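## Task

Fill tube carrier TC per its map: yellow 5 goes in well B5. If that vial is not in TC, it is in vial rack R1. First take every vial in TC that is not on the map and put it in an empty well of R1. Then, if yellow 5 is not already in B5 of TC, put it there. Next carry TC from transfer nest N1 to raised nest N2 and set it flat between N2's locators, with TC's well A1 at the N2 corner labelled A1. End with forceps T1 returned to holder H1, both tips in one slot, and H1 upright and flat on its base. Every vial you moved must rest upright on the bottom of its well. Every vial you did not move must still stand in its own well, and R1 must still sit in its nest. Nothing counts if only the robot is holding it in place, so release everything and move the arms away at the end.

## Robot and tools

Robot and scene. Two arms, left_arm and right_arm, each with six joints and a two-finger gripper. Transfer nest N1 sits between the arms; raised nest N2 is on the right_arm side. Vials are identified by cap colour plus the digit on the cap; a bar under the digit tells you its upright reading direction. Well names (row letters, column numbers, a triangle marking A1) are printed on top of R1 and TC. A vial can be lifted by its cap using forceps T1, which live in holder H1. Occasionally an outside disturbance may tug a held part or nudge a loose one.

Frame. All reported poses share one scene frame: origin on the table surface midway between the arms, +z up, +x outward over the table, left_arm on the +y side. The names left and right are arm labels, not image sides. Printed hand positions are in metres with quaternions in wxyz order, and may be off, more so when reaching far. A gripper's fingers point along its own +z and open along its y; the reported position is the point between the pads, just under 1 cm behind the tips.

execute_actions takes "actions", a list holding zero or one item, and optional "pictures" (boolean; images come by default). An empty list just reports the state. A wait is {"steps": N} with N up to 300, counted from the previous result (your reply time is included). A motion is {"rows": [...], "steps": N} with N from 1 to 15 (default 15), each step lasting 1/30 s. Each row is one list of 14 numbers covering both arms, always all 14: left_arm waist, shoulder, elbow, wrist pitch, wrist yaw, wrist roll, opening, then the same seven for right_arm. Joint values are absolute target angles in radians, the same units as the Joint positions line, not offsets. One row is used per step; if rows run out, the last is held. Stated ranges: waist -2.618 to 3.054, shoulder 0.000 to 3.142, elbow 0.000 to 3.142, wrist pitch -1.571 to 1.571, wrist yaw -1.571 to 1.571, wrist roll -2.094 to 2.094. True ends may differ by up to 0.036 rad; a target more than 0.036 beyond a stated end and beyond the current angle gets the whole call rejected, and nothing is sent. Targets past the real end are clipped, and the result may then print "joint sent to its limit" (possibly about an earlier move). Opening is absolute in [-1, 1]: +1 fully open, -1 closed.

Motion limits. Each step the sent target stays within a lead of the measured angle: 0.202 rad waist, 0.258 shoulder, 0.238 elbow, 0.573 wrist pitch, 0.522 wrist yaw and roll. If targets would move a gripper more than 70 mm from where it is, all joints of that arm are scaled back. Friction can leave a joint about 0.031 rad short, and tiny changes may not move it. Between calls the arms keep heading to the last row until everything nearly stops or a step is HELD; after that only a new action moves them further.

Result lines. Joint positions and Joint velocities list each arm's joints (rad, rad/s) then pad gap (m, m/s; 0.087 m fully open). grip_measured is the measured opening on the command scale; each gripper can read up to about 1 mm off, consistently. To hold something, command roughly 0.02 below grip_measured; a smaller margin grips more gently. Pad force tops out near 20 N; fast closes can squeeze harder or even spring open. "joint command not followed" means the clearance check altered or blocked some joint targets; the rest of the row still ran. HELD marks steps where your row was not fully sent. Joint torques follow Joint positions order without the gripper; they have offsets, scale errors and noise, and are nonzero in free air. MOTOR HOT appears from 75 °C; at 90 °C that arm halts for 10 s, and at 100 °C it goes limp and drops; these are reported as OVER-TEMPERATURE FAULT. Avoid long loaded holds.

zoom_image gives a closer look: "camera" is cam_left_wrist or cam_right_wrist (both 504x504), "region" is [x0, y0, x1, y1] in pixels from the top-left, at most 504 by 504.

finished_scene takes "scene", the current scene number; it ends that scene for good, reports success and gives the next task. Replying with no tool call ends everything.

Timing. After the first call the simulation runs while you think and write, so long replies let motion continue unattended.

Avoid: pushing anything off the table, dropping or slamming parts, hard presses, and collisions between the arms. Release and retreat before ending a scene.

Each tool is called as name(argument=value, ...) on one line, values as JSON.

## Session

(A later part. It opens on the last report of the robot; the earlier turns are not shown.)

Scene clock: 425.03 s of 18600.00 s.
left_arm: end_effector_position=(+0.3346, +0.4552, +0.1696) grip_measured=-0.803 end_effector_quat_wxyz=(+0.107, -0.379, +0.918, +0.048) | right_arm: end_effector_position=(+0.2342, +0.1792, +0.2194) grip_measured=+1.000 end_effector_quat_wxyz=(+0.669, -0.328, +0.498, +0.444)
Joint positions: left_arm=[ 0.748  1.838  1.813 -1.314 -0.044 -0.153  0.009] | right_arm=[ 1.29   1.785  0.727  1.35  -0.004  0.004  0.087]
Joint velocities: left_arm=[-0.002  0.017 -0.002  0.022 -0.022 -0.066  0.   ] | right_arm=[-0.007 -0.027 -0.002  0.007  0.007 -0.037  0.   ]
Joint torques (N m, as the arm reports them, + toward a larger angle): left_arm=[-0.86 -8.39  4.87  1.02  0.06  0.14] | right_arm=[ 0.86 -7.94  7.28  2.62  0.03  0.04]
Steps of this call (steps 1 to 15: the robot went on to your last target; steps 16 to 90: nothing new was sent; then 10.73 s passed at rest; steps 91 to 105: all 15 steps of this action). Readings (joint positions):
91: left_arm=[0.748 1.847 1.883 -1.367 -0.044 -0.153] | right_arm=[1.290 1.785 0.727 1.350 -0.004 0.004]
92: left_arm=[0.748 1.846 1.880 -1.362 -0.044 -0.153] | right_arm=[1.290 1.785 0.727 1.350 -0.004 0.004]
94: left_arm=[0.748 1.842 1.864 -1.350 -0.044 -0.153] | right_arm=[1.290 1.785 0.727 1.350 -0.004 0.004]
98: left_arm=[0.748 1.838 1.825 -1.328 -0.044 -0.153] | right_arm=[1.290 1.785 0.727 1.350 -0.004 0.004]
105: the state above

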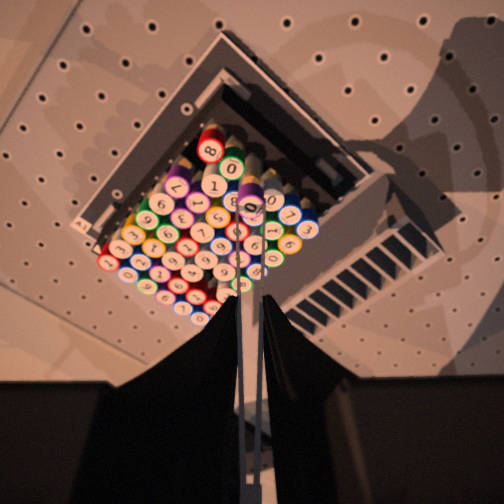

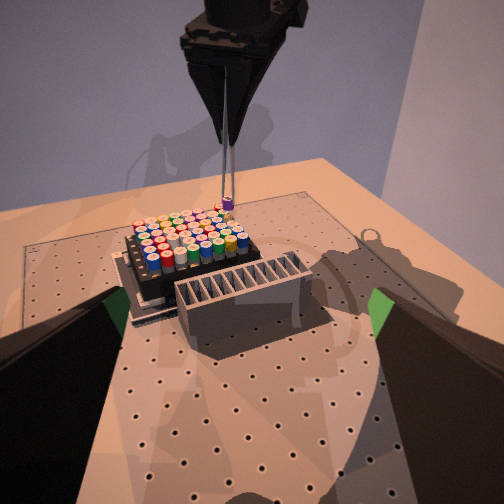

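execute_actions(actions=[{"rows":[[0.737,1.816,1.785,-1.285,-0.044,-0.156,-0.823,1.3,1.77,0.75,1.38,0,0,1],[0.737,1.815,1.778,-1.278,-0.044,-0.156,-0.823,1.3,1.77,0.75,1.38,0,0,1],[0.737,1.813,1.771,-1.27,-0.044,-0.156,-0.823,1.3,1.77,0.75,1.38,0,0,1],[0.737,1.812,1.764,-1.263,-0.044,-0.156,-0.823,1.3,1.77,0.75,1.38,0,0,1],[0.737,1.81,1.757,-1.256,-0.044,-0.156,-0.823,1.3,1.77,0.75,1.38,0,0,1],[0.737,1.809,1.75,-1.249,-0.044,-0.156,-0.823,1.3,1.77,0.75,1.38,0,0,1],[0.737,1.808,1.742,-1.243,-0.044,-0.156,-0.823,1.3,1.77,0.75,1.38,0,0,1],[0.737,1.806,1.734,-1.238,-0.044,-0.156,-0.823,1.3,1.77,0.75,1.38,0,0,1],[0.737,1.805,1.727,-1.238,-0.044,-0.156,-0.823,1.3,1.77,0.75,1.38,0,0,1]],"steps":15}])

zoom_image(camera="cam_left_wrist", region=[190, 100, 330, 240])

zoom_image(camera="cam_right_wrist", region=[180, 150, 290, 260])

Scene clock: 439.03 s of 18600.00 s.
left_arm: end_effector_position=(+0.3344, +0.4551, +0.1570) grip_measured=-0.803 end_effector_quat_wxyz=(+0.107, -0.379, +0.918, +0.048) | right_arm: end_effector_position=(+0.2342, +0.1792, +0.2194) grip_measured=+1.000 end_effector_quat_wxyz=(+0.669, -0.328, +0.498, +0.444)
Joint positions: left_arm=[ 0.748  1.828  1.749 -1.26  -0.044 -0.153  0.009] | right_arm=[ 1.29   1.785  0.727  1.35  -0.004  0.004  0.087]
Joint velocities: left_arm=[-0.012 -0.002  0.012  0.066 -0.007 -0.007 -0.   ] | right_arm=[-0.002  0.012 -0.007  0.007 -0.022 -0.007  0.   ]
Joint torques (N m, as the arm reports them, + toward a larger angle): left_arm=[-0.86 -8.61  4.89  0.95  0.07  0.13] | right_arm=[ 0.86 -7.94  7.28  2.62  0.03  0.05]
Steps of this call (steps 1 to 15: the robot went on to your last target; steps 16 to 90: nothing new was sent; then 10.50 s passed at rest; steps 91 to 105: all 15 steps of this action). Readings (joint positions):
91: left_arm=[0.748 1.838 1.813 -1.312 -0.044 -0.153] | right_arm=[1.290 1.785 0.727 1.350 -0.004 0.004]
92: left_arm=[0.748 1.838 1.812 -1.309 -0.044 -0.153] | right_arm=[1.290 1.785 0.727 1.350 -0.004 0.004]
94: left_arm=[0.748 1.834 1.800 -1.299 -0.044 -0.153] | right_arm=[1.290 1.785 0.727 1.350 -0.004 0.004]
98: left_arm=[0.748 1.829 1.771 -1.279 -0.044 -0.153] | right_arm=[1.290 1.785 0.727 1.350 -0.004 0.004]
105: the state above

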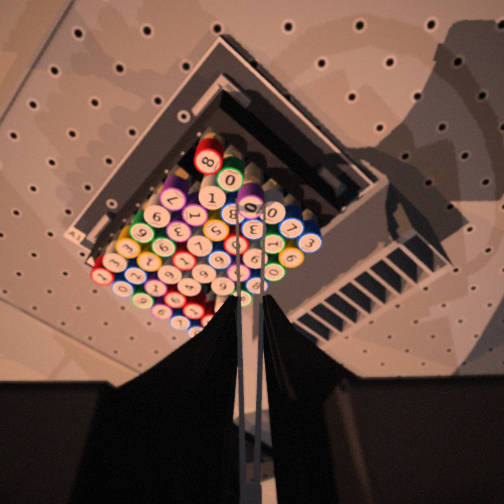

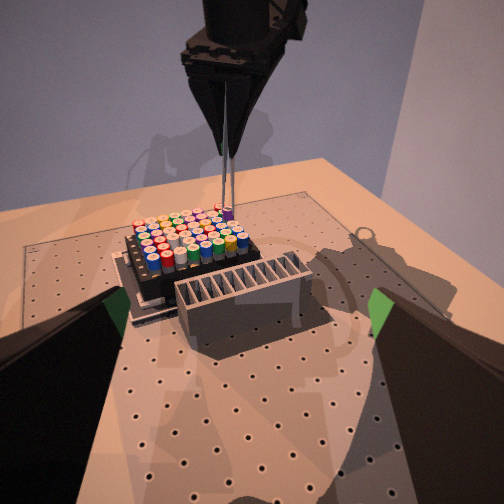

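Region (190, 100, 330, 240) of cam_left_wrist's 504x504 image, scaled by 3.600, with more detail than that image has.

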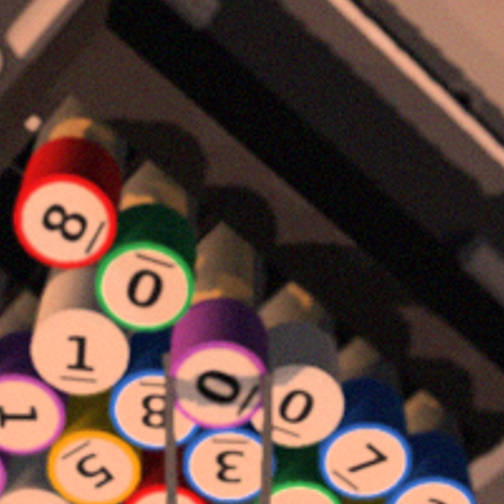

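Region (180, 150, 290, 260) of cam_right_wrist's 504x504 image, scaled by 4.582, with more detail than that image has.

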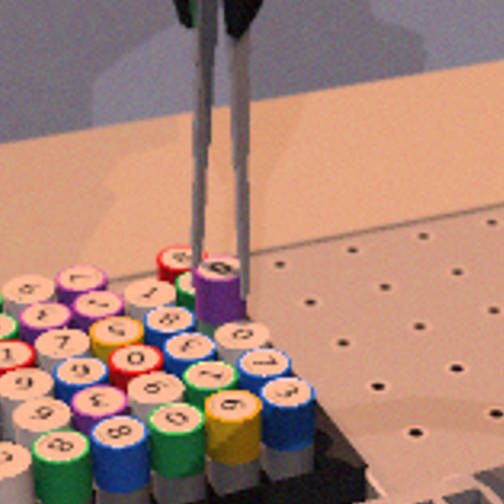

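execute_actions(actions=[{"rows":[[0.737,1.804,1.72,-1.23,-0.044,-0.156,-0.823,1.3,1.77,0.75,1.38,0,0,1],[0.737,1.803,1.714,-1.224,-0.044,-0.156,-0.823,1.3,1.77,0.75,1.38,0,0,1],[0.737,1.802,1.708,-1.218,-0.044,-0.156,-0.823,1.3,1.77,0.75,1.38,0,0,1],[0.737,1.801,1.702,-1.212,-0.044,-0.156,-0.823,1.3,1.77,0.75,1.38,0,0,1],[0.737,1.80,1.696,-1.206,-0.044,-0.156,-0.823,1.3,1.77,0.75,1.38,0,0,1],[0.737,1.799,1.69,-1.20,-0.044,-0.156,-0.823,1.3,1.77,0.75,1.38,0,0,1],[0.737,1.798,1.684,-1.197,-0.044,-0.156,-0.823,1.3,1.77,0.75,1.38,0,0,1],[0.737,1.798,1.68,-1.197,-0.044,-0.156,-0.823,1.3,1.77,0.75,1.38,0,0,1]],"steps":15}])

zoom_image(camera="cam_left_wrist", region=[190, 120, 330, 260])

zoom_image(camera="cam_right_wrist", region=[180, 150, 290, 260])

Scene clock: 450.47 s of 18600.00 s.
left_arm: end_effector_position=(+0.3346, +0.4552, +0.1483) grip_measured=-0.803 end_effector_quat_wxyz=(+0.109, -0.379, +0.918, +0.049) | right_arm: end_effector_position=(+0.2342, +0.1792, +0.2194) grip_measured=+1.000 end_effector_quat_wxyz=(+0.669, -0.328, +0.498, +0.444)
Joint positions: left_arm=[ 0.748  1.819  1.703 -1.219 -0.044 -0.153  0.009] | right_arm=[ 1.29   1.785  0.727  1.35  -0.004  0.004  0.087]
Joint velocities: left_arm=[ 0.002  0.002 -0.022  0.051 -0.051 -0.007  0.   ] | right_arm=[ 0.007 -0.007 -0.007  0.037 -0.051  0.007  0.   ]
Joint torques (N m, as the arm reports them, + toward a larger angle): left_arm=[-0.87 -8.45  4.89  1.05  0.06  0.14] | right_arm=[ 0.86 -7.93  7.28  2.62  0.03  0.04]
Steps of this call (steps 1 to 15: the robot went on to your last target; steps 16 to 90: nothing new was sent; then 7.93 s passed at rest; steps 91 to 105: all 15 steps of this action). Readings (joint positions):
91: left_arm=[0.748 1.828 1.749 -1.257 -0.044 -0.153] | right_arm=[1.290 1.785 0.727 1.350 -0.004 0.004]
92: left_arm=[0.748 1.828 1.749 -1.256 -0.044 -0.153] | right_arm=[1.290 1.785 0.727 1.350 -0.004 0.004]
94: left_arm=[0.748 1.824 1.739 -1.246 -0.044 -0.153] | right_arm=[1.290 1.785 0.727 1.350 -0.004 0.004]
98: left_arm=[0.748 1.819 1.712 -1.231 -0.044 -0.153] | right_arm=[1.290 1.785 0.727 1.350 -0.004 0.004]
105: the state above

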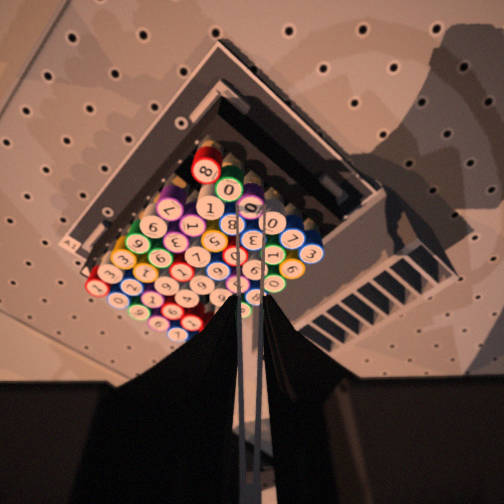

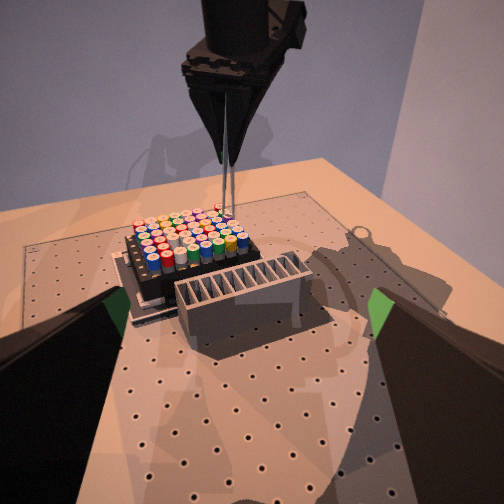

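Region (190, 120, 330, 260) of cam_left_wrist's 504x504 image, scaled by 3.600, with more detail than that image has.

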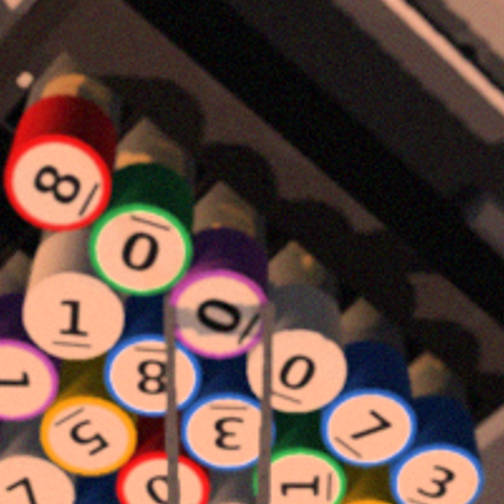

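Region (180, 150, 290, 260) of cam_right_wrist's 504x504 image, scaled by 4.582, with more detail than that image has.

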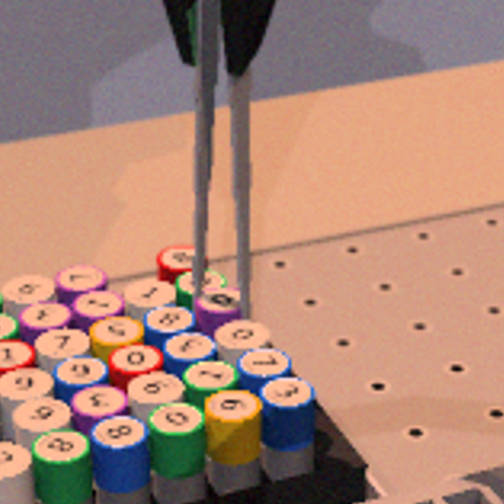

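execute_actions(actions=[{"rows":[[0.737,1.798,1.675,-1.195,-0.044,-0.156,-0.823,1.3,1.77,0.75,1.38,0,0,1],[0.737,1.798,1.671,-1.192,-0.044,-0.156,-0.823,1.3,1.77,0.75,1.38,0,0,1],[0.737,1.798,1.669,-1.19,-0.044,-0.156,-0.823,1.3,1.77,0.75,1.38,0,0,1],[0.737,1.798,1.669,-1.19,-0.044,-0.156,-0.823,1.3,1.77,0.75,1.38,0,0,1],[0.737,1.798,1.669,-1.19,-0.044,-0.156,-0.823,1.3,1.77,0.75,1.38,0,0,1],[0.737,1.798,1.669,-1.19,-0.044,-0.156,-0.823,1.3,1.77,0.75,1.38,0,0,1],[0.737,1.798,1.669,-1.19,-0.044,-0.156,-0.80,1.3,1.77,0.75,1.38,0,0,1],[0.737,1.798,1.669,-1.19,-0.044,-0.156,-0.79,1.3,1.77,0.75,1.38,0,0,1],[0.737,1.798,1.669,-1.19,-0.044,-0.156,-0.78,1.3,1.77,0.75,1.38,0,0,1],[0.737,1.798,1.669,-1.19,-0.044,-0.156,-0.77,1.3,1.77,0.75,1.38,0,0,1],[0.737,1.798,1.669,-1.19,-0.044,-0.156,-0.76,1.3,1.77,0.75,1.38,0,0,1],[0.737,1.798,1.669,-1.19,-0.044,-0.156,-0.75,1.3,1.77,0.75,1.38,0,0,1],[0.737,1.798,1.669,-1.19,-0.044,-0.156,-0.74,1.3,1.77,0.75,1.38,0,0,1]],"steps":15}])

zoom_image(camera="cam_right_wrist", region=[180, 150, 290, 260])

Scene clock: 464.17 s of 18600.00 s.
left_arm: end_effector_position=(+0.3363, +0.4565, +0.1485) grip_measured=-0.740 end_effector_quat_wxyz=(+0.113, -0.378, +0.917, +0.050) | right_arm: end_effector_position=(+0.2342, +0.1792, +0.2194) grip_measured=+1.000 end_effector_quat_wxyz=(+0.669, -0.328, +0.498, +0.444)
Joint positions: left_arm=[ 0.748  1.819  1.703 -1.21  -0.044 -0.153  0.011] | right_arm=[ 1.29   1.785  0.727  1.35  -0.004  0.004  0.087]
Joint velocities: left_arm=[ 0.012  0.007 -0.002  0.037 -0.037  0.007 -0.001] | right_arm=[-0.007 -0.002  0.007  0.022 -0.081 -0.007  0.   ]
Joint torques (N m, as the arm reports them, + toward a larger angle): left_arm=[-0.86 -8.36  4.14  1.    0.06  0.13] | right_arm=[ 0.86 -7.93  7.28  2.62  0.03  0.05]
Steps of this call (steps 1 to 15: the robot went on to your last target; steps 16 to 90: nothing new was sent; then 10.20 s passed at rest; steps 91 to 105: all 15 steps of this action). Readings (joint positions):
91: left_arm=[0.748 1.819 1.703 -1.218 -0.044 -0.153] | right_arm=[1.290 1.785 0.727 1.350 -0.004 0.004]
92: left_arm=[0.748 1.819 1.703 -1.217 -0.044 -0.153] | right_arm=[1.290 1.785 0.727 1.350 -0.004 0.004]
94: left_arm=[0.748 1.819 1.703 -1.216 -0.044 -0.153] | right_arm=[1.290 1.785 0.727 1.350 -0.004 0.004]
98: left_arm=[0.748 1.819 1.703 -1.215 -0.044 -0.153] | right_arm=[1.290 1.785 0.727 1.350 -0.004 0.004]
105: the state above

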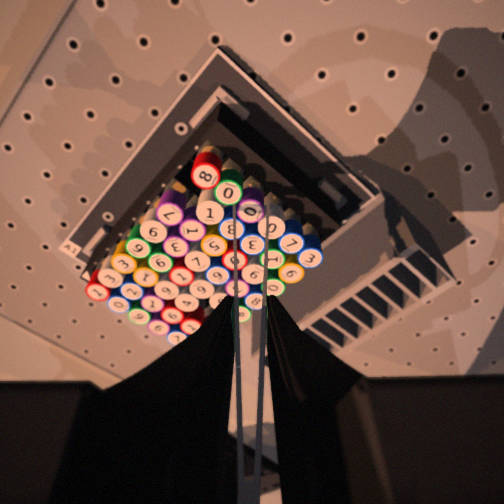

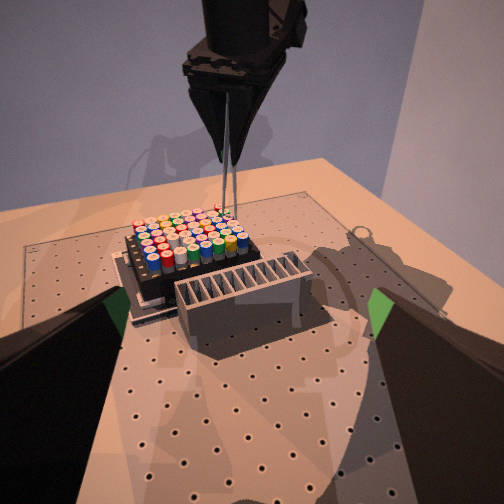

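Region (180, 150, 290, 260) of cam_right_wrist's 504x504 image, scaled by 4.582, with more detail than that image has.

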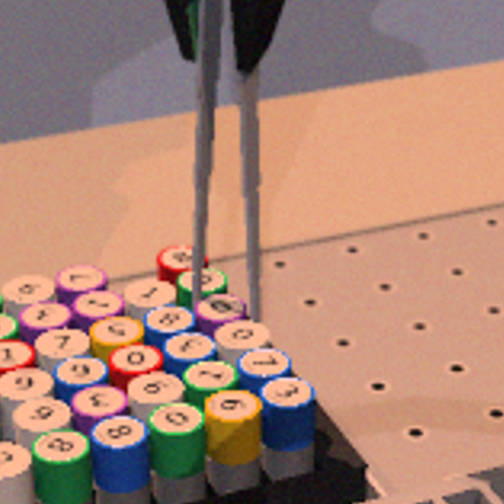

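execute_actions(actions=[{"rows":[[0.74,1.82,1.72,-1.235,-0.044,-0.156,-0.74,1.3,1.77,0.75,1.38,0,0,1],[0.74,1.82,1.73,-1.245,-0.044,-0.156,-0.74,1.3,1.77,0.75,1.38,0,0,1],[0.74,1.822,1.74,-1.255,-0.044,-0.156,-0.74,1.3,1.77,0.75,1.38,0,0,1],[0.74,1.824,1.75,-1.265,-0.044,-0.156,-0.74,1.3,1.77,0.75,1.38,0,0,1],[0.74,1.826,1.762,-1.275,-0.044,-0.156,-0.74,1.3,1.77,0.75,1.38,0,0,1],[0.74,1.828,1.774,-1.285,-0.044,-0.156,-0.74,1.3,1.77,0.75,1.38,0,0,1],[0.74,1.83,1.786,-1.295,-0.044,-0.156,-0.74,1.3,1.77,0.75,1.38,0,0,1],[0.74,1.832,1.798,-1.305,-0.044,-0.156,-0.74,1.3,1.77,0.75,1.38,0,0,1],[0.74,1.834,1.81,-1.315,-0.044,-0.156,-0.74,1.3,1.77,0.75,1.38,0,0,1],[0.74,1.836,1.822,-1.323,-0.044,-0.156,-0.74,1.3,1.77,0.75,1.38,0,0,1],[0.74,1.838,1.834,-1.323,-0.044,-0.156,-0.74,1.3,1.77,0.75,1.38,0,0,1],[0.74,1.84,1.845,-1.323,-0.044,-0.156,-0.74,1.3,1.77,0.75,1.38,0,0,1]],"steps":15}], pictures=false)

execute_actions(actions=[{"rows":[[0.755,1.81,1.80,-1.31,-0.044,-0.156,-0.74,1.3,1.77,0.75,1.38,0,0,1],[0.762,1.795,1.785,-1.305,-0.044,-0.156,-0.74,1.3,1.77,0.75,1.38,0,0,1],[0.77,1.78,1.77,-1.30,-0.044,-0.156,-0.74,1.3,1.77,0.75,1.38,0,0,1],[0.778,1.765,1.75,-1.295,-0.044,-0.156,-0.74,1.3,1.77,0.75,1.38,0,0,1],[0.786,1.75,1.73,-1.29,-0.044,-0.156,-0.74,1.3,1.77,0.75,1.38,0,0,1],[0.794,1.735,1.71,-1.283,-0.044,-0.156,-0.74,1.3,1.77,0.75,1.38,0,0,1],[0.803,1.725,1.69,-1.275,-0.044,-0.156,-0.74,1.3,1.77,0.75,1.38,0,0,1],[0.803,1.725,1.68,-1.275,-0.044,-0.156,-0.74,1.3,1.77,0.75,1.38,0,0,1]],"steps":15}])

zoom_image(camera="cam_left_wrist", region=[180, 120, 320, 260])

Scene clock: 489.57 s of 18600.00 s.
left_arm: end_effector_position=(+0.3373, +0.4572, +0.1777) grip_measured=-0.740 end_effector_quat_wxyz=(+0.126, -0.378, +0.916, +0.053) | right_arm: end_effector_position=(+0.2342, +0.1792, +0.2194) grip_measured=+1.000 end_effector_quat_wxyz=(+0.669, -0.328, +0.498, +0.444)
Joint positions: left_arm=[ 0.748  1.819  1.818 -1.3   -0.044 -0.153  0.011] | right_arm=[ 1.29   1.785  0.727  1.35  -0.004  0.004  0.087]
Joint velocities: left_arm=[ 0.007  0.007  0.061 -0.022  0.007 -0.066 -0.001] | right_arm=[ 0.002 -0.017  0.002 -0.022 -0.051 -0.081  0.   ]
Joint torques (N m, as the arm reports them, + toward a larger angle): left_arm=[-0.62 -5.64  7.96  0.77  0.07  0.14] | right_arm=[ 0.86 -7.94  7.29  2.62  0.03  0.05]
Steps of this call (steps 1 to 15: the robot went on to your last target; steps 16 to 90: nothing new was sent; then 21.90 s passed at rest; steps 91 to 105: all 15 steps of this action). Readings (joint positions):
91: left_arm=[0.748 1.819 1.703 -1.210 -0.044 -0.153] | right_arm=[1.290 1.785 0.727 1.350 -0.004 0.004]
92: left_arm=[0.748 1.819 1.703 -1.214 -0.044 -0.153] | right_arm=[1.290 1.785 0.727 1.350 -0.004 0.004]
94: left_arm=[0.748 1.819 1.705 -1.228 -0.044 -0.153] | right_arm=[1.290 1.785 0.727 1.350 -0.004 0.004]
98: left_arm=[0.748 1.819 1.746 -1.265 -0.044 -0.153] | right_arm=[1.290 1.785 0.727 1.350 -0.004 0.004]
105: the state above

Scene clock: 490.07 s of 18600.00 s.
left_arm: end_effector_position=(+0.3062, +0.4559, +0.1719) grip_measured=-0.740 end_effector_quat_wxyz=(+0.110, -0.402, +0.908, +0.052) | right_arm: end_effector_position=(+0.2342, +0.1792, +0.2194) grip_measured=+1.000 end_effector_quat_wxyz=(+0.669, -0.328, +0.498, +0.444)
Joint positions: left_arm=[ 0.8    1.742  1.704 -1.293 -0.044 -0.153  0.011] | right_arm=[ 1.29   1.785  0.727  1.35  -0.004  0.004  0.087]
Joint velocities: left_arm=[ 0.007 -0.007 -0.002 -0.051  0.007  0.007 -0.001] | right_arm=[-0.012 -0.007 -0.012 -0.022  0.095  0.007  0.   ]
Joint torques (N m, as the arm reports them, + toward a larger angle): left_arm=[ 0.32 -7.48  4.87  1.05  0.11  0.15] | right_arm=[ 0.87 -7.93  7.28  2.62  0.03  0.04]
Steps of this call (steps 1 to 15: all 15 steps of this action). Readings (joint positions):
1: left_arm=[0.748 1.819 1.818 -1.300 -0.044 -0.153] | right_arm=[1.290 1.785 0.727 1.350 -0.004 0.004]
2: left_arm=[0.748 1.819 1.818 -1.300 -0.044 -0.153] | right_arm=[1.290 1.785 0.727 1.350 -0.004 0.004]
4: left_arm=[0.754 1.809 1.800 -1.296 -0.044 -0.153] | right_arm=[1.290 1.785 0.727 1.350 -0.004 0.004]
8: left_arm=[0.785 1.758 1.726 -1.294 -0.044 -0.153] | right_arm=[1.290 1.785 0.727 1.350 -0.004 0.004]
15: the state above

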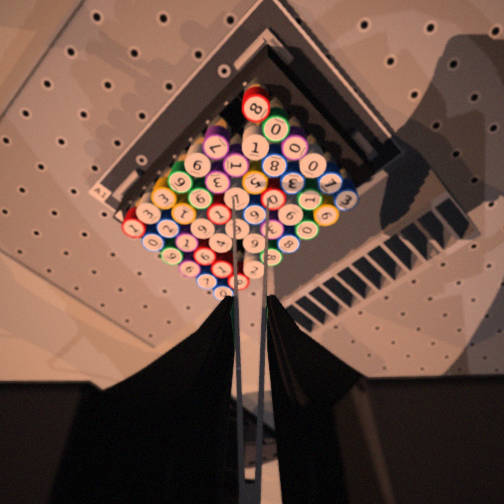

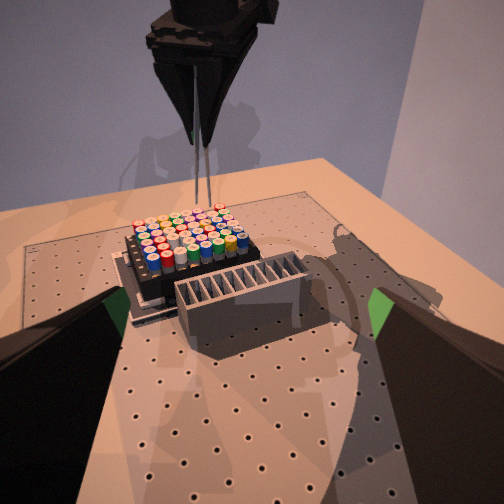

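Region (180, 120, 320, 260) of cam_left_wrist's 504x504 image, scaled by 3.600, with more detail than that image has.

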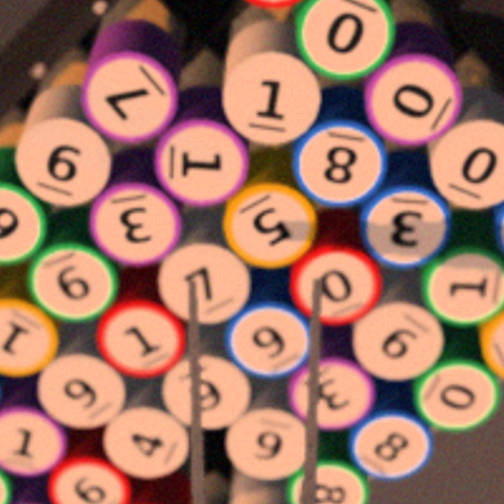

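execute_actions(actions=[{"rows":[[0.787,1.722,1.672,-1.265,-0.044,-0.156,-0.74,1.3,1.77,0.75,1.38,0,0,1],[0.787,1.721,1.664,-1.258,-0.044,-0.156,-0.74,1.3,1.77,0.75,1.38,0,0,1],[0.787,1.72,1.656,-1.25,-0.044,-0.156,-0.74,1.3,1.77,0.75,1.38,0,0,1],[0.787,1.72,1.648,-1.243,-0.044,-0.156,-0.74,1.3,1.77,0.75,1.38,0,0,1],[0.787,1.72,1.64,-1.236,-0.044,-0.156,-0.74,1.3,1.77,0.75,1.38,0,0,1],[0.787,1.72,1.632,-1.233,-0.044,-0.156,-0.74,1.3,1.77,0.75,1.38,0,0,1]],"steps":15}])

zoom_image(camera="cam_left_wrist", region=[180, 120, 320, 260])

zoom_image(camera="cam_right_wrist", region=[160, 150, 270, 260])

Scene clock: 501.77 s of 18600.00 s.
left_arm: end_effector_position=(+0.3055, +0.4554, +0.1604) grip_measured=-0.740 end_effector_quat_wxyz=(+0.106, -0.402, +0.908, +0.051) | right_arm: end_effector_position=(+0.2342, +0.1792, +0.2194) grip_measured=+1.000 end_effector_quat_wxyz=(+0.669, -0.328, +0.498, +0.444)
Joint positions: left_arm=[ 0.8    1.738  1.653 -1.254 -0.044 -0.153  0.011] | right_arm=[ 1.29   1.785  0.727  1.35  -0.004  0.004  0.087]
Joint velocities: left_arm=[ 0.002 -0.017  0.002 -0.022  0.022  0.022 -0.001] | right_arm=[ 0.007 -0.007 -0.007 -0.007 -0.007  0.037  0.   ]
Joint torques (N m, as the arm reports them, + toward a larger angle): left_arm=[-1.   -7.51  4.97  1.01  0.07  0.14] | right_arm=[ 0.86 -7.94  7.28  2.62  0.03  0.05]
Steps of this call (steps 1 to 15: the robot went on to your last target; steps 16 to 90: nothing new was sent; then 8.20 s passed at rest; steps 91 to 105: all 15 steps of this action). Readings (joint positions):
91: left_arm=[0.800 1.742 1.704 -1.292 -0.044 -0.153] | right_arm=[1.290 1.785 0.727 1.350 -0.004 0.004]
92: left_arm=[0.800 1.742 1.701 -1.288 -0.044 -0.153] | right_arm=[1.290 1.785 0.727 1.350 -0.004 0.004]
94: left_arm=[0.800 1.739 1.687 -1.277 -0.044 -0.153] | right_arm=[1.290 1.785 0.727 1.350 -0.004 0.004]
98: left_arm=[0.800 1.738 1.657 -1.262 -0.044 -0.153] | right_arm=[1.290 1.785 0.727 1.350 -0.004 0.004]
105: the state above

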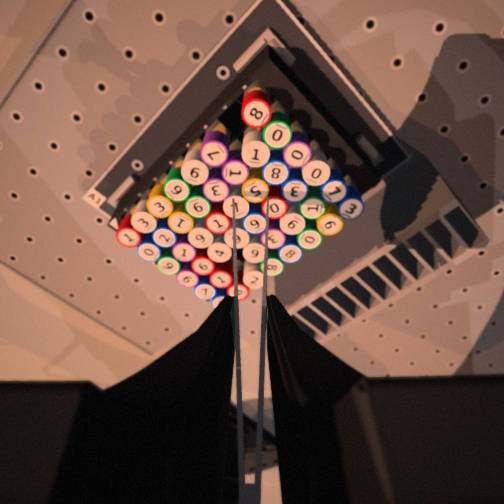

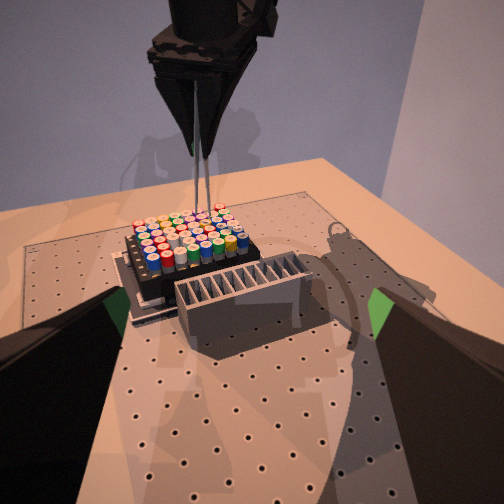

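Region (180, 120, 320, 260) of cam_left_wrist's 504x504 image, scaled by 3.600, with more detail than that image has.

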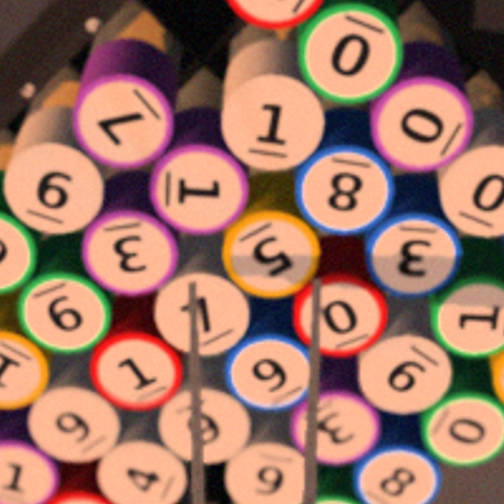

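Region (160, 150, 270, 260) of cam_right_wrist's 504x504 image, scaled by 4.582, with more detail than that image has.

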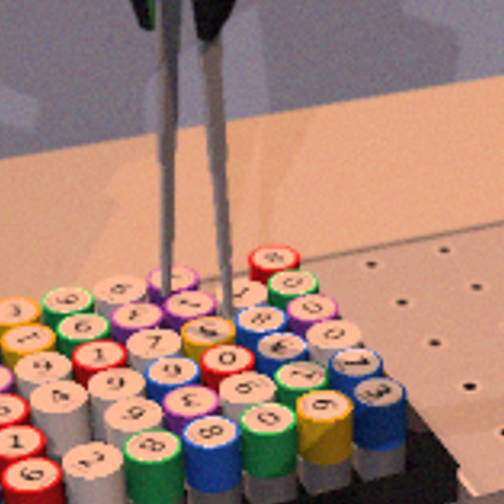

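execute_actions(actions=[{"rows":[[0.783,1.72,1.632,-1.23,-0.044,-0.156,-0.74,1.3,1.77,0.75,1.38,0,0,1],[0.783,1.72,1.632,-1.23,-0.044,-0.156,-0.74,1.3,1.77,0.75,1.38,0,0,1],[0.783,1.72,1.632,-1.23,-0.044,-0.156,-0.74,1.3,1.77,0.75,1.38,0,0,1],[0.786,1.72,1.632,-1.23,-0.044,-0.156,-0.74,1.3,1.77,0.75,1.38,0,0,1]],"steps":12}])

zoom_image(camera="cam_left_wrist", region=[180, 120, 320, 260])

Scene clock: 511.47 s of 18600.00 s.
left_arm: end_effector_position=(+0.3080, +0.4545, +0.1605) grip_measured=-0.740 end_effector_quat_wxyz=(+0.109, -0.399, +0.909, +0.052) | right_arm: end_effector_position=(+0.2342, +0.1792, +0.2194) grip_measured=+1.000 end_effector_quat_wxyz=(+0.669, -0.328, +0.498, +0.444)
Joint positions: left_arm=[ 0.793  1.738  1.653 -1.248 -0.044 -0.153  0.011] | right_arm=[ 1.29   1.785  0.727  1.35  -0.004  0.004  0.087]
Joint velocities: left_arm=[-0.007 -0.002 -0.002 -0.022  0.051  0.037  0.   ] | right_arm=[ 0.007  0.007 -0.002 -0.081  0.037 -0.051  0.   ]
Joint torques (N m, as the arm reports them, + toward a larger angle): left_arm=[-0.5  -7.54  4.98  1.    0.07  0.14] | right_arm=[ 0.86 -7.94  7.28  2.62  0.03  0.05]
Steps of this call (steps 1 to 15: the robot went on to your last target; steps 16 to 90: nothing new was sent; then 6.30 s passed at rest; steps 91 to 102: all 12 steps of this action). Readings (joint positions):
91: left_arm=[0.799 1.738 1.653 -1.250 -0.044 -0.153] | right_arm=[1.290 1.785 0.727 1.350 -0.004 0.004]
92: left_arm=[0.798 1.738 1.653 -1.250 -0.044 -0.153] | right_arm=[1.290 1.785 0.727 1.350 -0.004 0.004]
94: left_arm=[0.794 1.738 1.653 -1.249 -0.044 -0.153] | right_arm=[1.290 1.785 0.727 1.350 -0.004 0.004]
98: left_arm=[0.793 1.738 1.653 -1.248 -0.044 -0.153] | right_arm=[1.290 1.785 0.727 1.350 -0.004 0.004]
102: the state above

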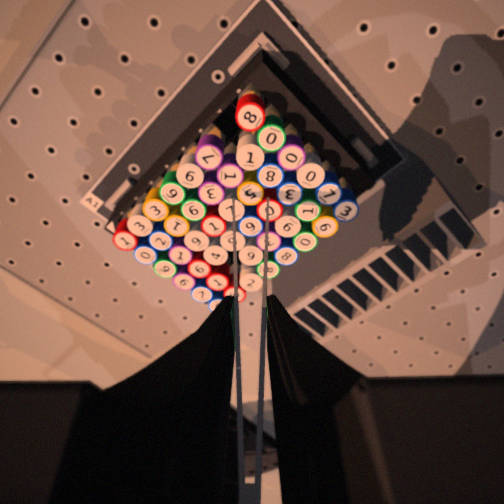

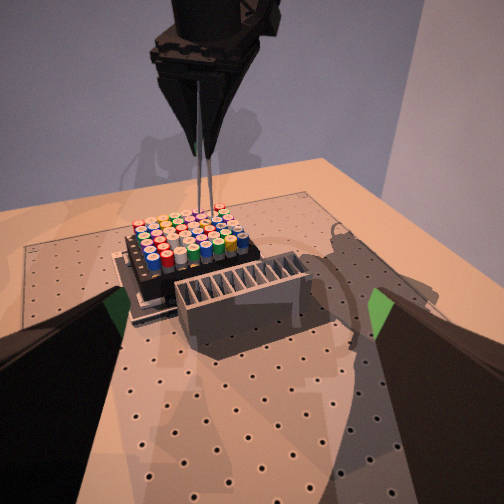

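Region (180, 120, 320, 260) of cam_left_wrist's 504x504 image, scaled by 3.600, with more detail than that image has.

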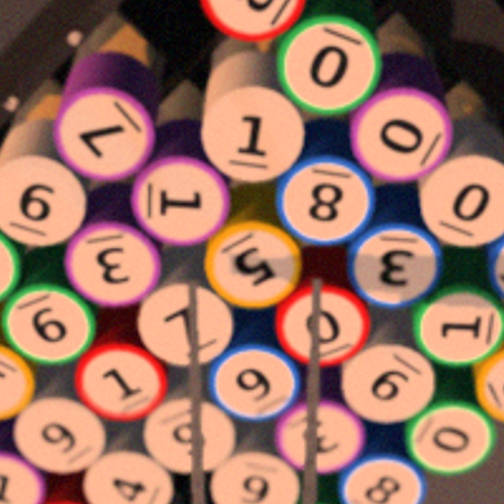

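execute_actions(actions=[{"rows":[[0.786,1.719,1.625,-1.224,-0.044,-0.156,-0.74,1.3,1.77,0.75,1.38,0,0,1],[0.786,1.718,1.618,-1.218,-0.044,-0.156,-0.74,1.3,1.77,0.75,1.38,0,0,1],[0.786,1.717,1.611,-1.211,-0.044,-0.156,-0.74,1.3,1.77,0.75,1.38,0,0,1],[0.786,1.716,1.604,-1.204,-0.044,-0.156,-0.74,1.3,1.77,0.75,1.38,0,0,1],[0.786,1.715,1.597,-1.197,-0.044,-0.156,-0.74,1.3,1.77,0.75,1.38,0,0,1],[0.786,1.714,1.59,-1.19,-0.044,-0.156,-0.74,1.3,1.77,0.75,1.38,0,0,1],[0.786,1.713,1.583,-1.183,-0.044,-0.156,-0.74,1.3,1.77,0.75,1.38,0,0,1],[0.786,1.713,1.576,-1.179,-0.044,-0.156,-0.74,1.3,1.77,0.75,1.38,0,0,1],[0.786,1.713,1.57,-1.179,-0.044,-0.156,-0.74,1.3,1.77,0.75,1.38,0,0,1]],"steps":15}])

zoom_image(camera="cam_left_wrist", region=[180, 120, 320, 260])

zoom_image(camera="cam_right_wrist", region=[160, 150, 270, 260])

Scene clock: 523.80 s of 18600.00 s.
left_arm: end_effector_position=(+0.3063, +0.4531, +0.1462) grip_measured=-0.740 end_effector_quat_wxyz=(+0.103, -0.399, +0.910, +0.050) | right_arm: end_effector_position=(+0.2342, +0.1792, +0.2194) grip_measured=+1.000 end_effector_quat_wxyz=(+0.669, -0.328, +0.498, +0.444)
Joint positions: left_arm=[ 0.793  1.733  1.591 -1.202 -0.044 -0.153  0.011] | right_arm=[ 1.29   1.785  0.727  1.35  -0.004  0.004  0.087]
Joint velocities: left_arm=[-0.002  0.007  0.012  0.066 -0.022  0.037  0.   ] | right_arm=[-0.002  0.002  0.012  0.037  0.051  0.037  0.   ]
Joint torques (N m, as the arm reports them, + toward a larger angle): left_arm=[-0.54 -7.67  5.07  0.98  0.06  0.14] | right_arm=[ 0.86 -7.94  7.28  2.62  0.03  0.04]
Steps of this call (steps 1 to 15: the robot went on to your last target; steps 16 to 90: nothing new was sent; then 8.83 s passed at rest; steps 91 to 105: all 15 steps of this action). Readings (joint positions):
91: left_arm=[0.793 1.738 1.653 -1.247 -0.044 -0.153] | right_arm=[1.290 1.785 0.727 1.350 -0.004 0.004]
92: left_arm=[0.793 1.738 1.653 -1.246 -0.044 -0.153] | right_arm=[1.290 1.785 0.727 1.350 -0.004 0.004]
94: left_arm=[0.793 1.736 1.644 -1.235 -0.044 -0.153] | right_arm=[1.290 1.785 0.727 1.350 -0.004 0.004]
98: left_arm=[0.793 1.733 1.612 -1.216 -0.044 -0.153] | right_arm=[1.290 1.785 0.727 1.350 -0.004 0.004]
105: the state above

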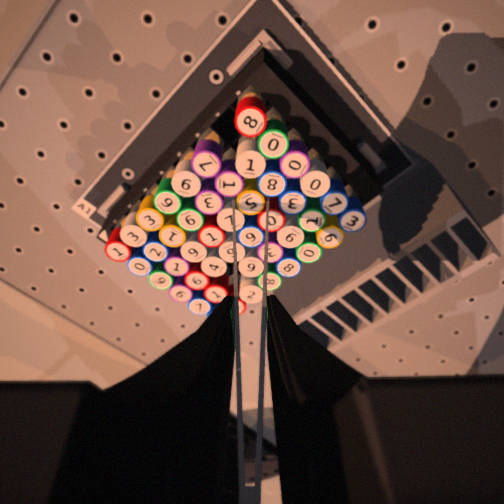

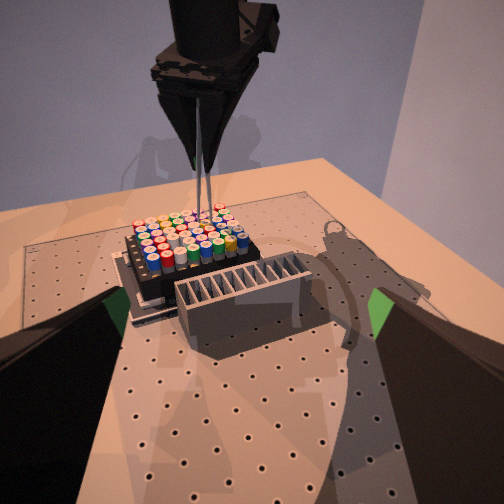

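Region (180, 120, 320, 260) of cam_left_wrist's 504x504 image, scaled by 3.600, with more detail than that image has.

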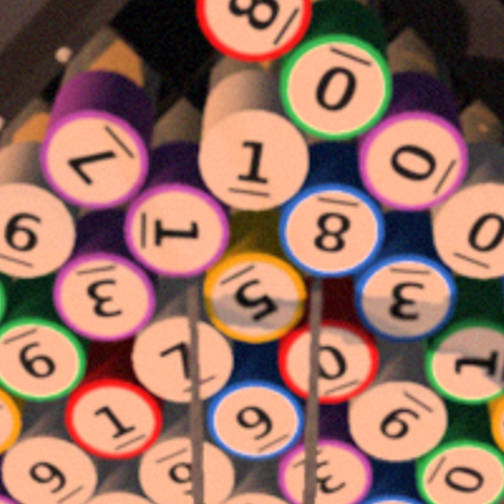

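Region (160, 150, 270, 260) of cam_right_wrist's 504x504 image, scaled by 4.582, with more detail than that image has.

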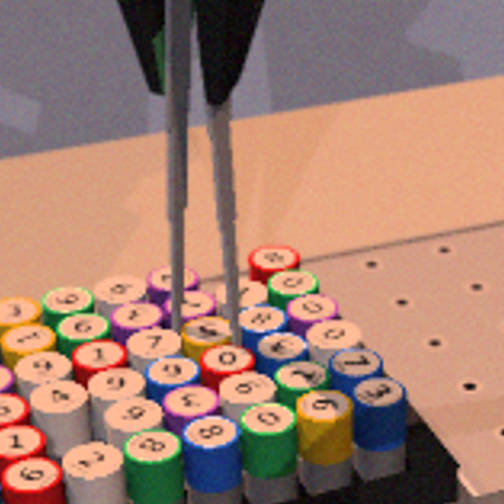

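execute_actions(actions=[{"rows":[[0.786,1.713,1.57,-1.175,-0.044,-0.156,-0.74,1.3,1.77,0.75,1.38,0,0,1]],"steps":12}])

zoom_image(camera="cam_left_wrist", region=[180, 120, 320, 260])

Scene clock: 529.03 s of 18600.00 s.
left_arm: end_effector_position=(+0.3081, +0.4546, +0.1464) grip_measured=-0.740 end_effector_quat_wxyz=(+0.108, -0.399, +0.909, +0.051) | right_arm: end_effector_position=(+0.2342, +0.1792, +0.2194) grip_measured=+1.000 end_effector_quat_wxyz=(+0.669, -0.328, +0.498, +0.444)
Joint positions: left_arm=[ 0.793  1.733  1.591 -1.193 -0.044 -0.153  0.011] | right_arm=[ 1.29   1.785  0.727  1.35  -0.004  0.004  0.087]
Joint velocities: left_arm=[-0.012 -0.002 -0.012  0.051  0.022  0.022  0.   ] | right_arm=[ 0.002 -0.012  0.007  0.037  0.051  0.007  0.   ]
Joint torques (N m, as the arm reports them, + toward a larger angle): left_arm=[-0.54 -7.69  4.99  1.03  0.07  0.14] | right_arm=[ 0.86 -7.93  7.28  2.62  0.03  0.05]
Steps of this call (steps 1 to 15: the robot went on to your last target; steps 16 to 90: nothing new was sent; then 1.83 s passed at rest; steps 91 to 102: all 12 steps of this action). Readings (joint positions):
91: left_arm=[0.793 1.733 1.591 -1.196 -0.044 -0.153] | right_arm=[1.290 1.785 0.727 1.350 -0.004 0.004]
92: left_arm=[0.793 1.733 1.591 -1.196 -0.044 -0.153] | right_arm=[1.290 1.785 0.727 1.350 -0.004 0.004]
94: left_arm=[0.793 1.733 1.591 -1.194 -0.044 -0.153] | right_arm=[1.290 1.785 0.727 1.350 -0.004 0.004]
98: left_arm=[0.793 1.733 1.591 -1.193 -0.044 -0.153] | right_arm=[1.290 1.785 0.727 1.350 -0.004 0.004]
102: the state above

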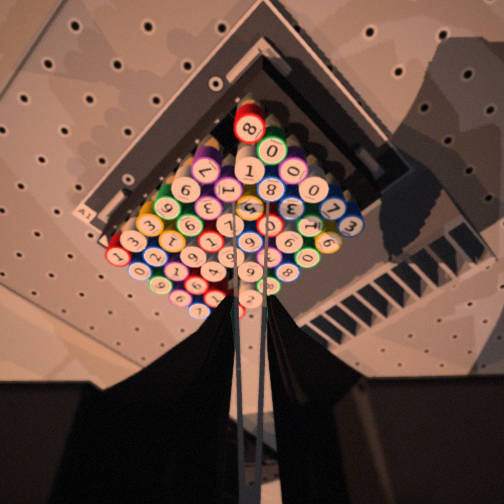

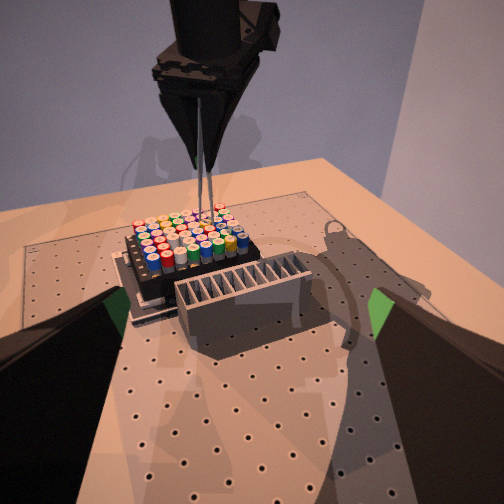

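Region (180, 120, 320, 260) of cam_left_wrist's 504x504 image, scaled by 3.600, with more detail than that image has.

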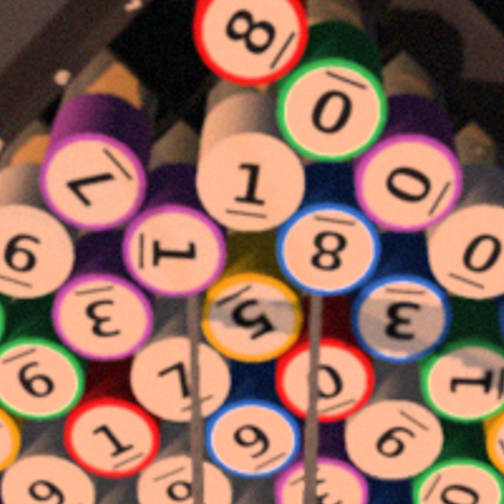

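Close.

execute_actions(actions=[{"rows":[[0.786,1.72,1.59,-1.185,-0.044,-0.156,-0.75,1.3,1.77,0.75,1.38,0,0,1],[0.786,1.72,1.59,-1.185,-0.044,-0.156,-0.76,1.3,1.77,0.75,1.38,0,0,1],[0.786,1.72,1.59,-1.185,-0.044,-0.156,-0.77,1.3,1.77,0.75,1.38,0,0,1],[0.786,1.72,1.59,-1.185,-0.044,-0.156,-0.78,1.3,1.77,0.75,1.38,0,0,1],[0.786,1.72,1.59,-1.185,-0.044,-0.156,-0.787,1.3,1.77,0.75,1.38,0,0,1],[0.786,1.72,1.59,-1.185,-0.044,-0.156,-0.794,1.3,1.77,0.75,1.38,0,0,1],[0.786,1.72,1.59,-1.185,-0.044,-0.156,-0.80,1.3,1.77,0.75,1.38,0,0,1],[0.786,1.72,1.59,-1.185,-0.044,-0.156,-0.806,1.3,1.77,0.75,1.38,0,0,1],[0.786,1.72,1.59,-1.185,-0.044,-0.156,-0.812,1.3,1.77,0.75,1.38,0,0,1],[0.786,1.72,1.59,-1.185,-0.044,-0.156,-0.818,1.3,1.77,0.75,1.38,0,0,1],[0.786,1.72,1.59,-1.185,-0.044,-0.156,-0.823,1.3,1.77,0.75,1.38,0,0,1]],"steps":15}])

zoom_image(camera="cam_left_wrist", region=[180, 120, 320, 260])

Scene clock: 540.20 s of 18600.00 s.
left_arm: end_effector_position=(+0.3082, +0.4546, +0.1464) grip_measured=-0.810 end_effector_quat_wxyz=(+0.108, -0.399, +0.909, +0.051) | right_arm: end_effector_position=(+0.2342, +0.1792, +0.2194) grip_measured=+1.000 end_effector_quat_wxyz=(+0.669, -0.328, +0.498, +0.444)
Joint positions: left_arm=[ 0.793  1.733  1.591 -1.193 -0.044 -0.153  0.008] | right_arm=[ 1.29   1.785  0.727  1.35  -0.004  0.004  0.087]
Joint velocities: left_arm=[ 0.007  0.002  0.002  0.022  0.007 -0.037  0.   ] | right_arm=[-0.007  0.017  0.012 -0.007 -0.051 -0.007  0.   ]
Joint torques (N m, as the arm reports them, + toward a larger angle): left_arm=[-0.54 -7.23  6.37  0.93  0.06  0.13] | right_arm=[ 0.86 -7.93  7.28  2.62  0.03  0.04]
Steps of this call (steps 1 to 15: the robot went on to your last target; steps 16 to 90: nothing new was sent; then 7.67 s passed at rest; steps 91 to 105: all 15 steps of this action). Readings (joint positions):
91: left_arm=[0.793 1.733 1.591 -1.193 -0.044 -0.153] | right_arm=[1.290 1.785 0.727 1.350 -0.004 0.004]
92: left_arm=[0.793 1.733 1.591 -1.193 -0.044 -0.153] | right_arm=[1.290 1.785 0.727 1.350 -0.004 0.004]
94: left_arm=[0.793 1.733 1.591 -1.193 -0.044 -0.153] | right_arm=[1.290 1.785 0.727 1.350 -0.004 0.004]
98: left_arm=[0.793 1.733 1.591 -1.193 -0.044 -0.153] | right_arm=[1.290 1.785 0.727 1.350 -0.004 0.004]
105: the state above

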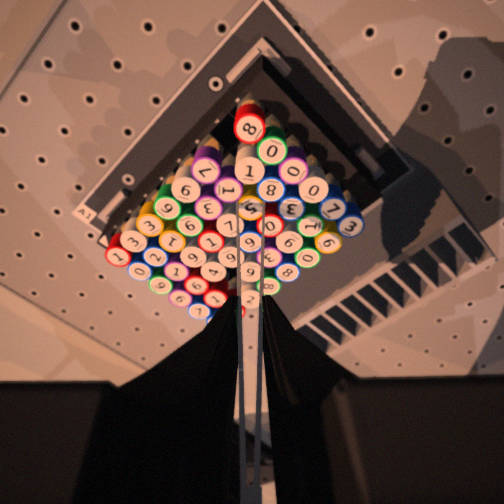

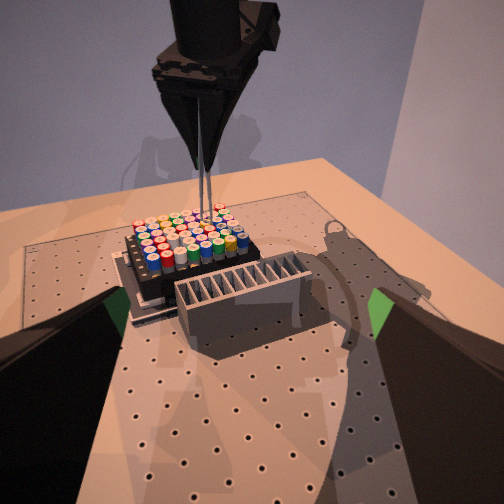

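Region (180, 120, 320, 260) of cam_left_wrist's 504x504 image, scaled by 3.600, with more detail than that image has.

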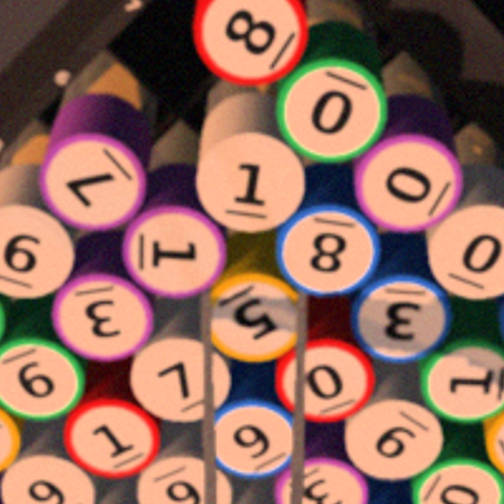

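execute_actions(actions=[{"rows":[[0.786,1.74,1.612,-1.205,-0.044,-0.156,-0.828,1.3,1.77,0.75,1.38,0,0,1],[0.786,1.745,1.62,-1.21,-0.044,-0.156,-0.828,1.3,1.77,0.75,1.38,0,0,1],[0.786,1.748,1.626,-1.216,-0.044,-0.156,-0.828,1.3,1.77,0.75,1.38,0,0,1],[0.786,1.748,1.632,-1.222,-0.044,-0.156,-0.828,1.3,1.77,0.75,1.38,0,0,1],[0.786,1.748,1.638,-1.228,-0.044,-0.156,-0.828,1.3,1.77,0.75,1.38,0,0,1],[0.786,1.748,1.644,-1.234,-0.044,-0.156,-0.828,1.3,1.77,0.75,1.38,0,0,1],[0.786,1.748,1.65,-1.24,-0.044,-0.156,-0.828,1.3,1.77,0.75,1.38,0,0,1],[0.786,1.748,1.656,-1.246,-0.044,-0.156,-0.828,1.3,1.77,0.75,1.38,0,0,1],[0.786,1.748,1.662,-1.252,-0.044,-0.156,-0.828,1.3,1.77,0.75,1.38,0,0,1],[0.786,1.748,1.668,-1.258,-0.044,-0.156,-0.828,1.3,1.77,0.75,1.38,0,0,1],[0.786,1.748,1.674,-1.262,-0.044,-0.156,-0.828,1.3,1.77,0.75,1.38,0,0,1],[0.786,1.748,1.68,-1.262,-0.044,-0.156,-0.828,1.3,1.77,0.75,1.38,0,0,1]],"steps":15}])

zoom_image(camera="cam_right_wrist", region=[160, 150, 270, 260])

Scene clock: 559.53 s of 18600.00 s.
left_arm: end_effector_position=(+0.3084, +0.4548, +0.1607) grip_measured=-0.810 end_effector_quat_wxyz=(+0.111, -0.399, +0.909, +0.052) | right_arm: end_effector_position=(+0.2342, +0.1792, +0.2194) grip_measured=+1.000 end_effector_quat_wxyz=(+0.669, -0.328, +0.498, +0.444)
Joint positions: left_arm=[ 0.793  1.736  1.651 -1.244 -0.044 -0.153  0.008] | right_arm=[ 1.29   1.785  0.727  1.35  -0.004  0.004  0.087]
Joint velocities: left_arm=[ 0.007 -0.002  0.037 -0.007 -0.007 -0.007  0.   ] | right_arm=[-0.002 -0.007 -0.007  0.007 -0.051  0.007  0.   ]
Joint torques (N m, as the arm reports them, + toward a larger angle): left_arm=[-0.54 -5.56  8.24  0.76  0.06  0.13] | right_arm=[ 0.86 -7.93  7.28  2.62  0.03  0.04]
Steps of this call (steps 1 to 15: the robot went on to your last target; steps 16 to 90: nothing new was sent; then 15.83 s passed at rest; steps 91 to 105: all 15 steps of this action). Readings (joint positions):
91: left_arm=[0.793 1.733 1.591 -1.193 -0.044 -0.153] | right_arm=[1.290 1.785 0.727 1.350 -0.004 0.004]
92: left_arm=[0.793 1.733 1.591 -1.194 -0.044 -0.153] | right_arm=[1.290 1.785 0.727 1.350 -0.004 0.004]
94: left_arm=[0.793 1.733 1.593 -1.199 -0.044 -0.153] | right_arm=[1.290 1.785 0.727 1.350 -0.004 0.004]
98: left_arm=[0.793 1.736 1.615 -1.217 -0.044 -0.153] | right_arm=[1.290 1.785 0.727 1.350 -0.004 0.004]
105: the state above

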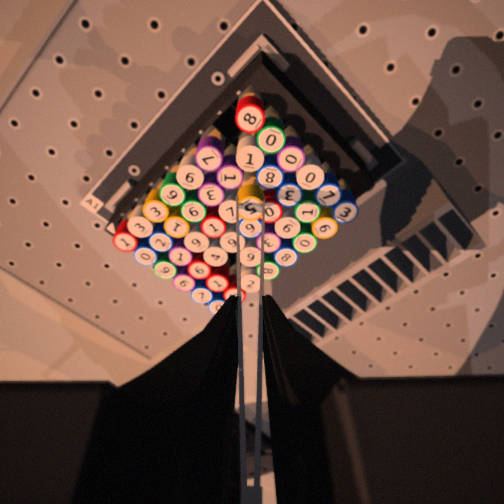

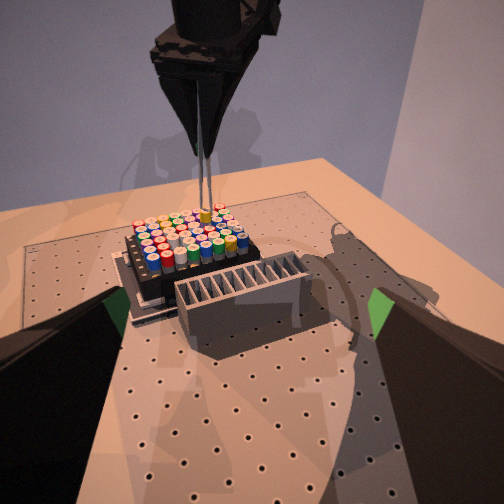

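Region (160, 150, 270, 260) of cam_right_wrist's 504x504 image, scaled by 4.582, with more detail than that image has.

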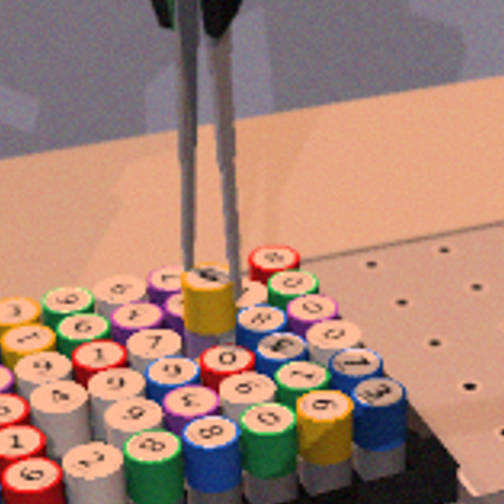

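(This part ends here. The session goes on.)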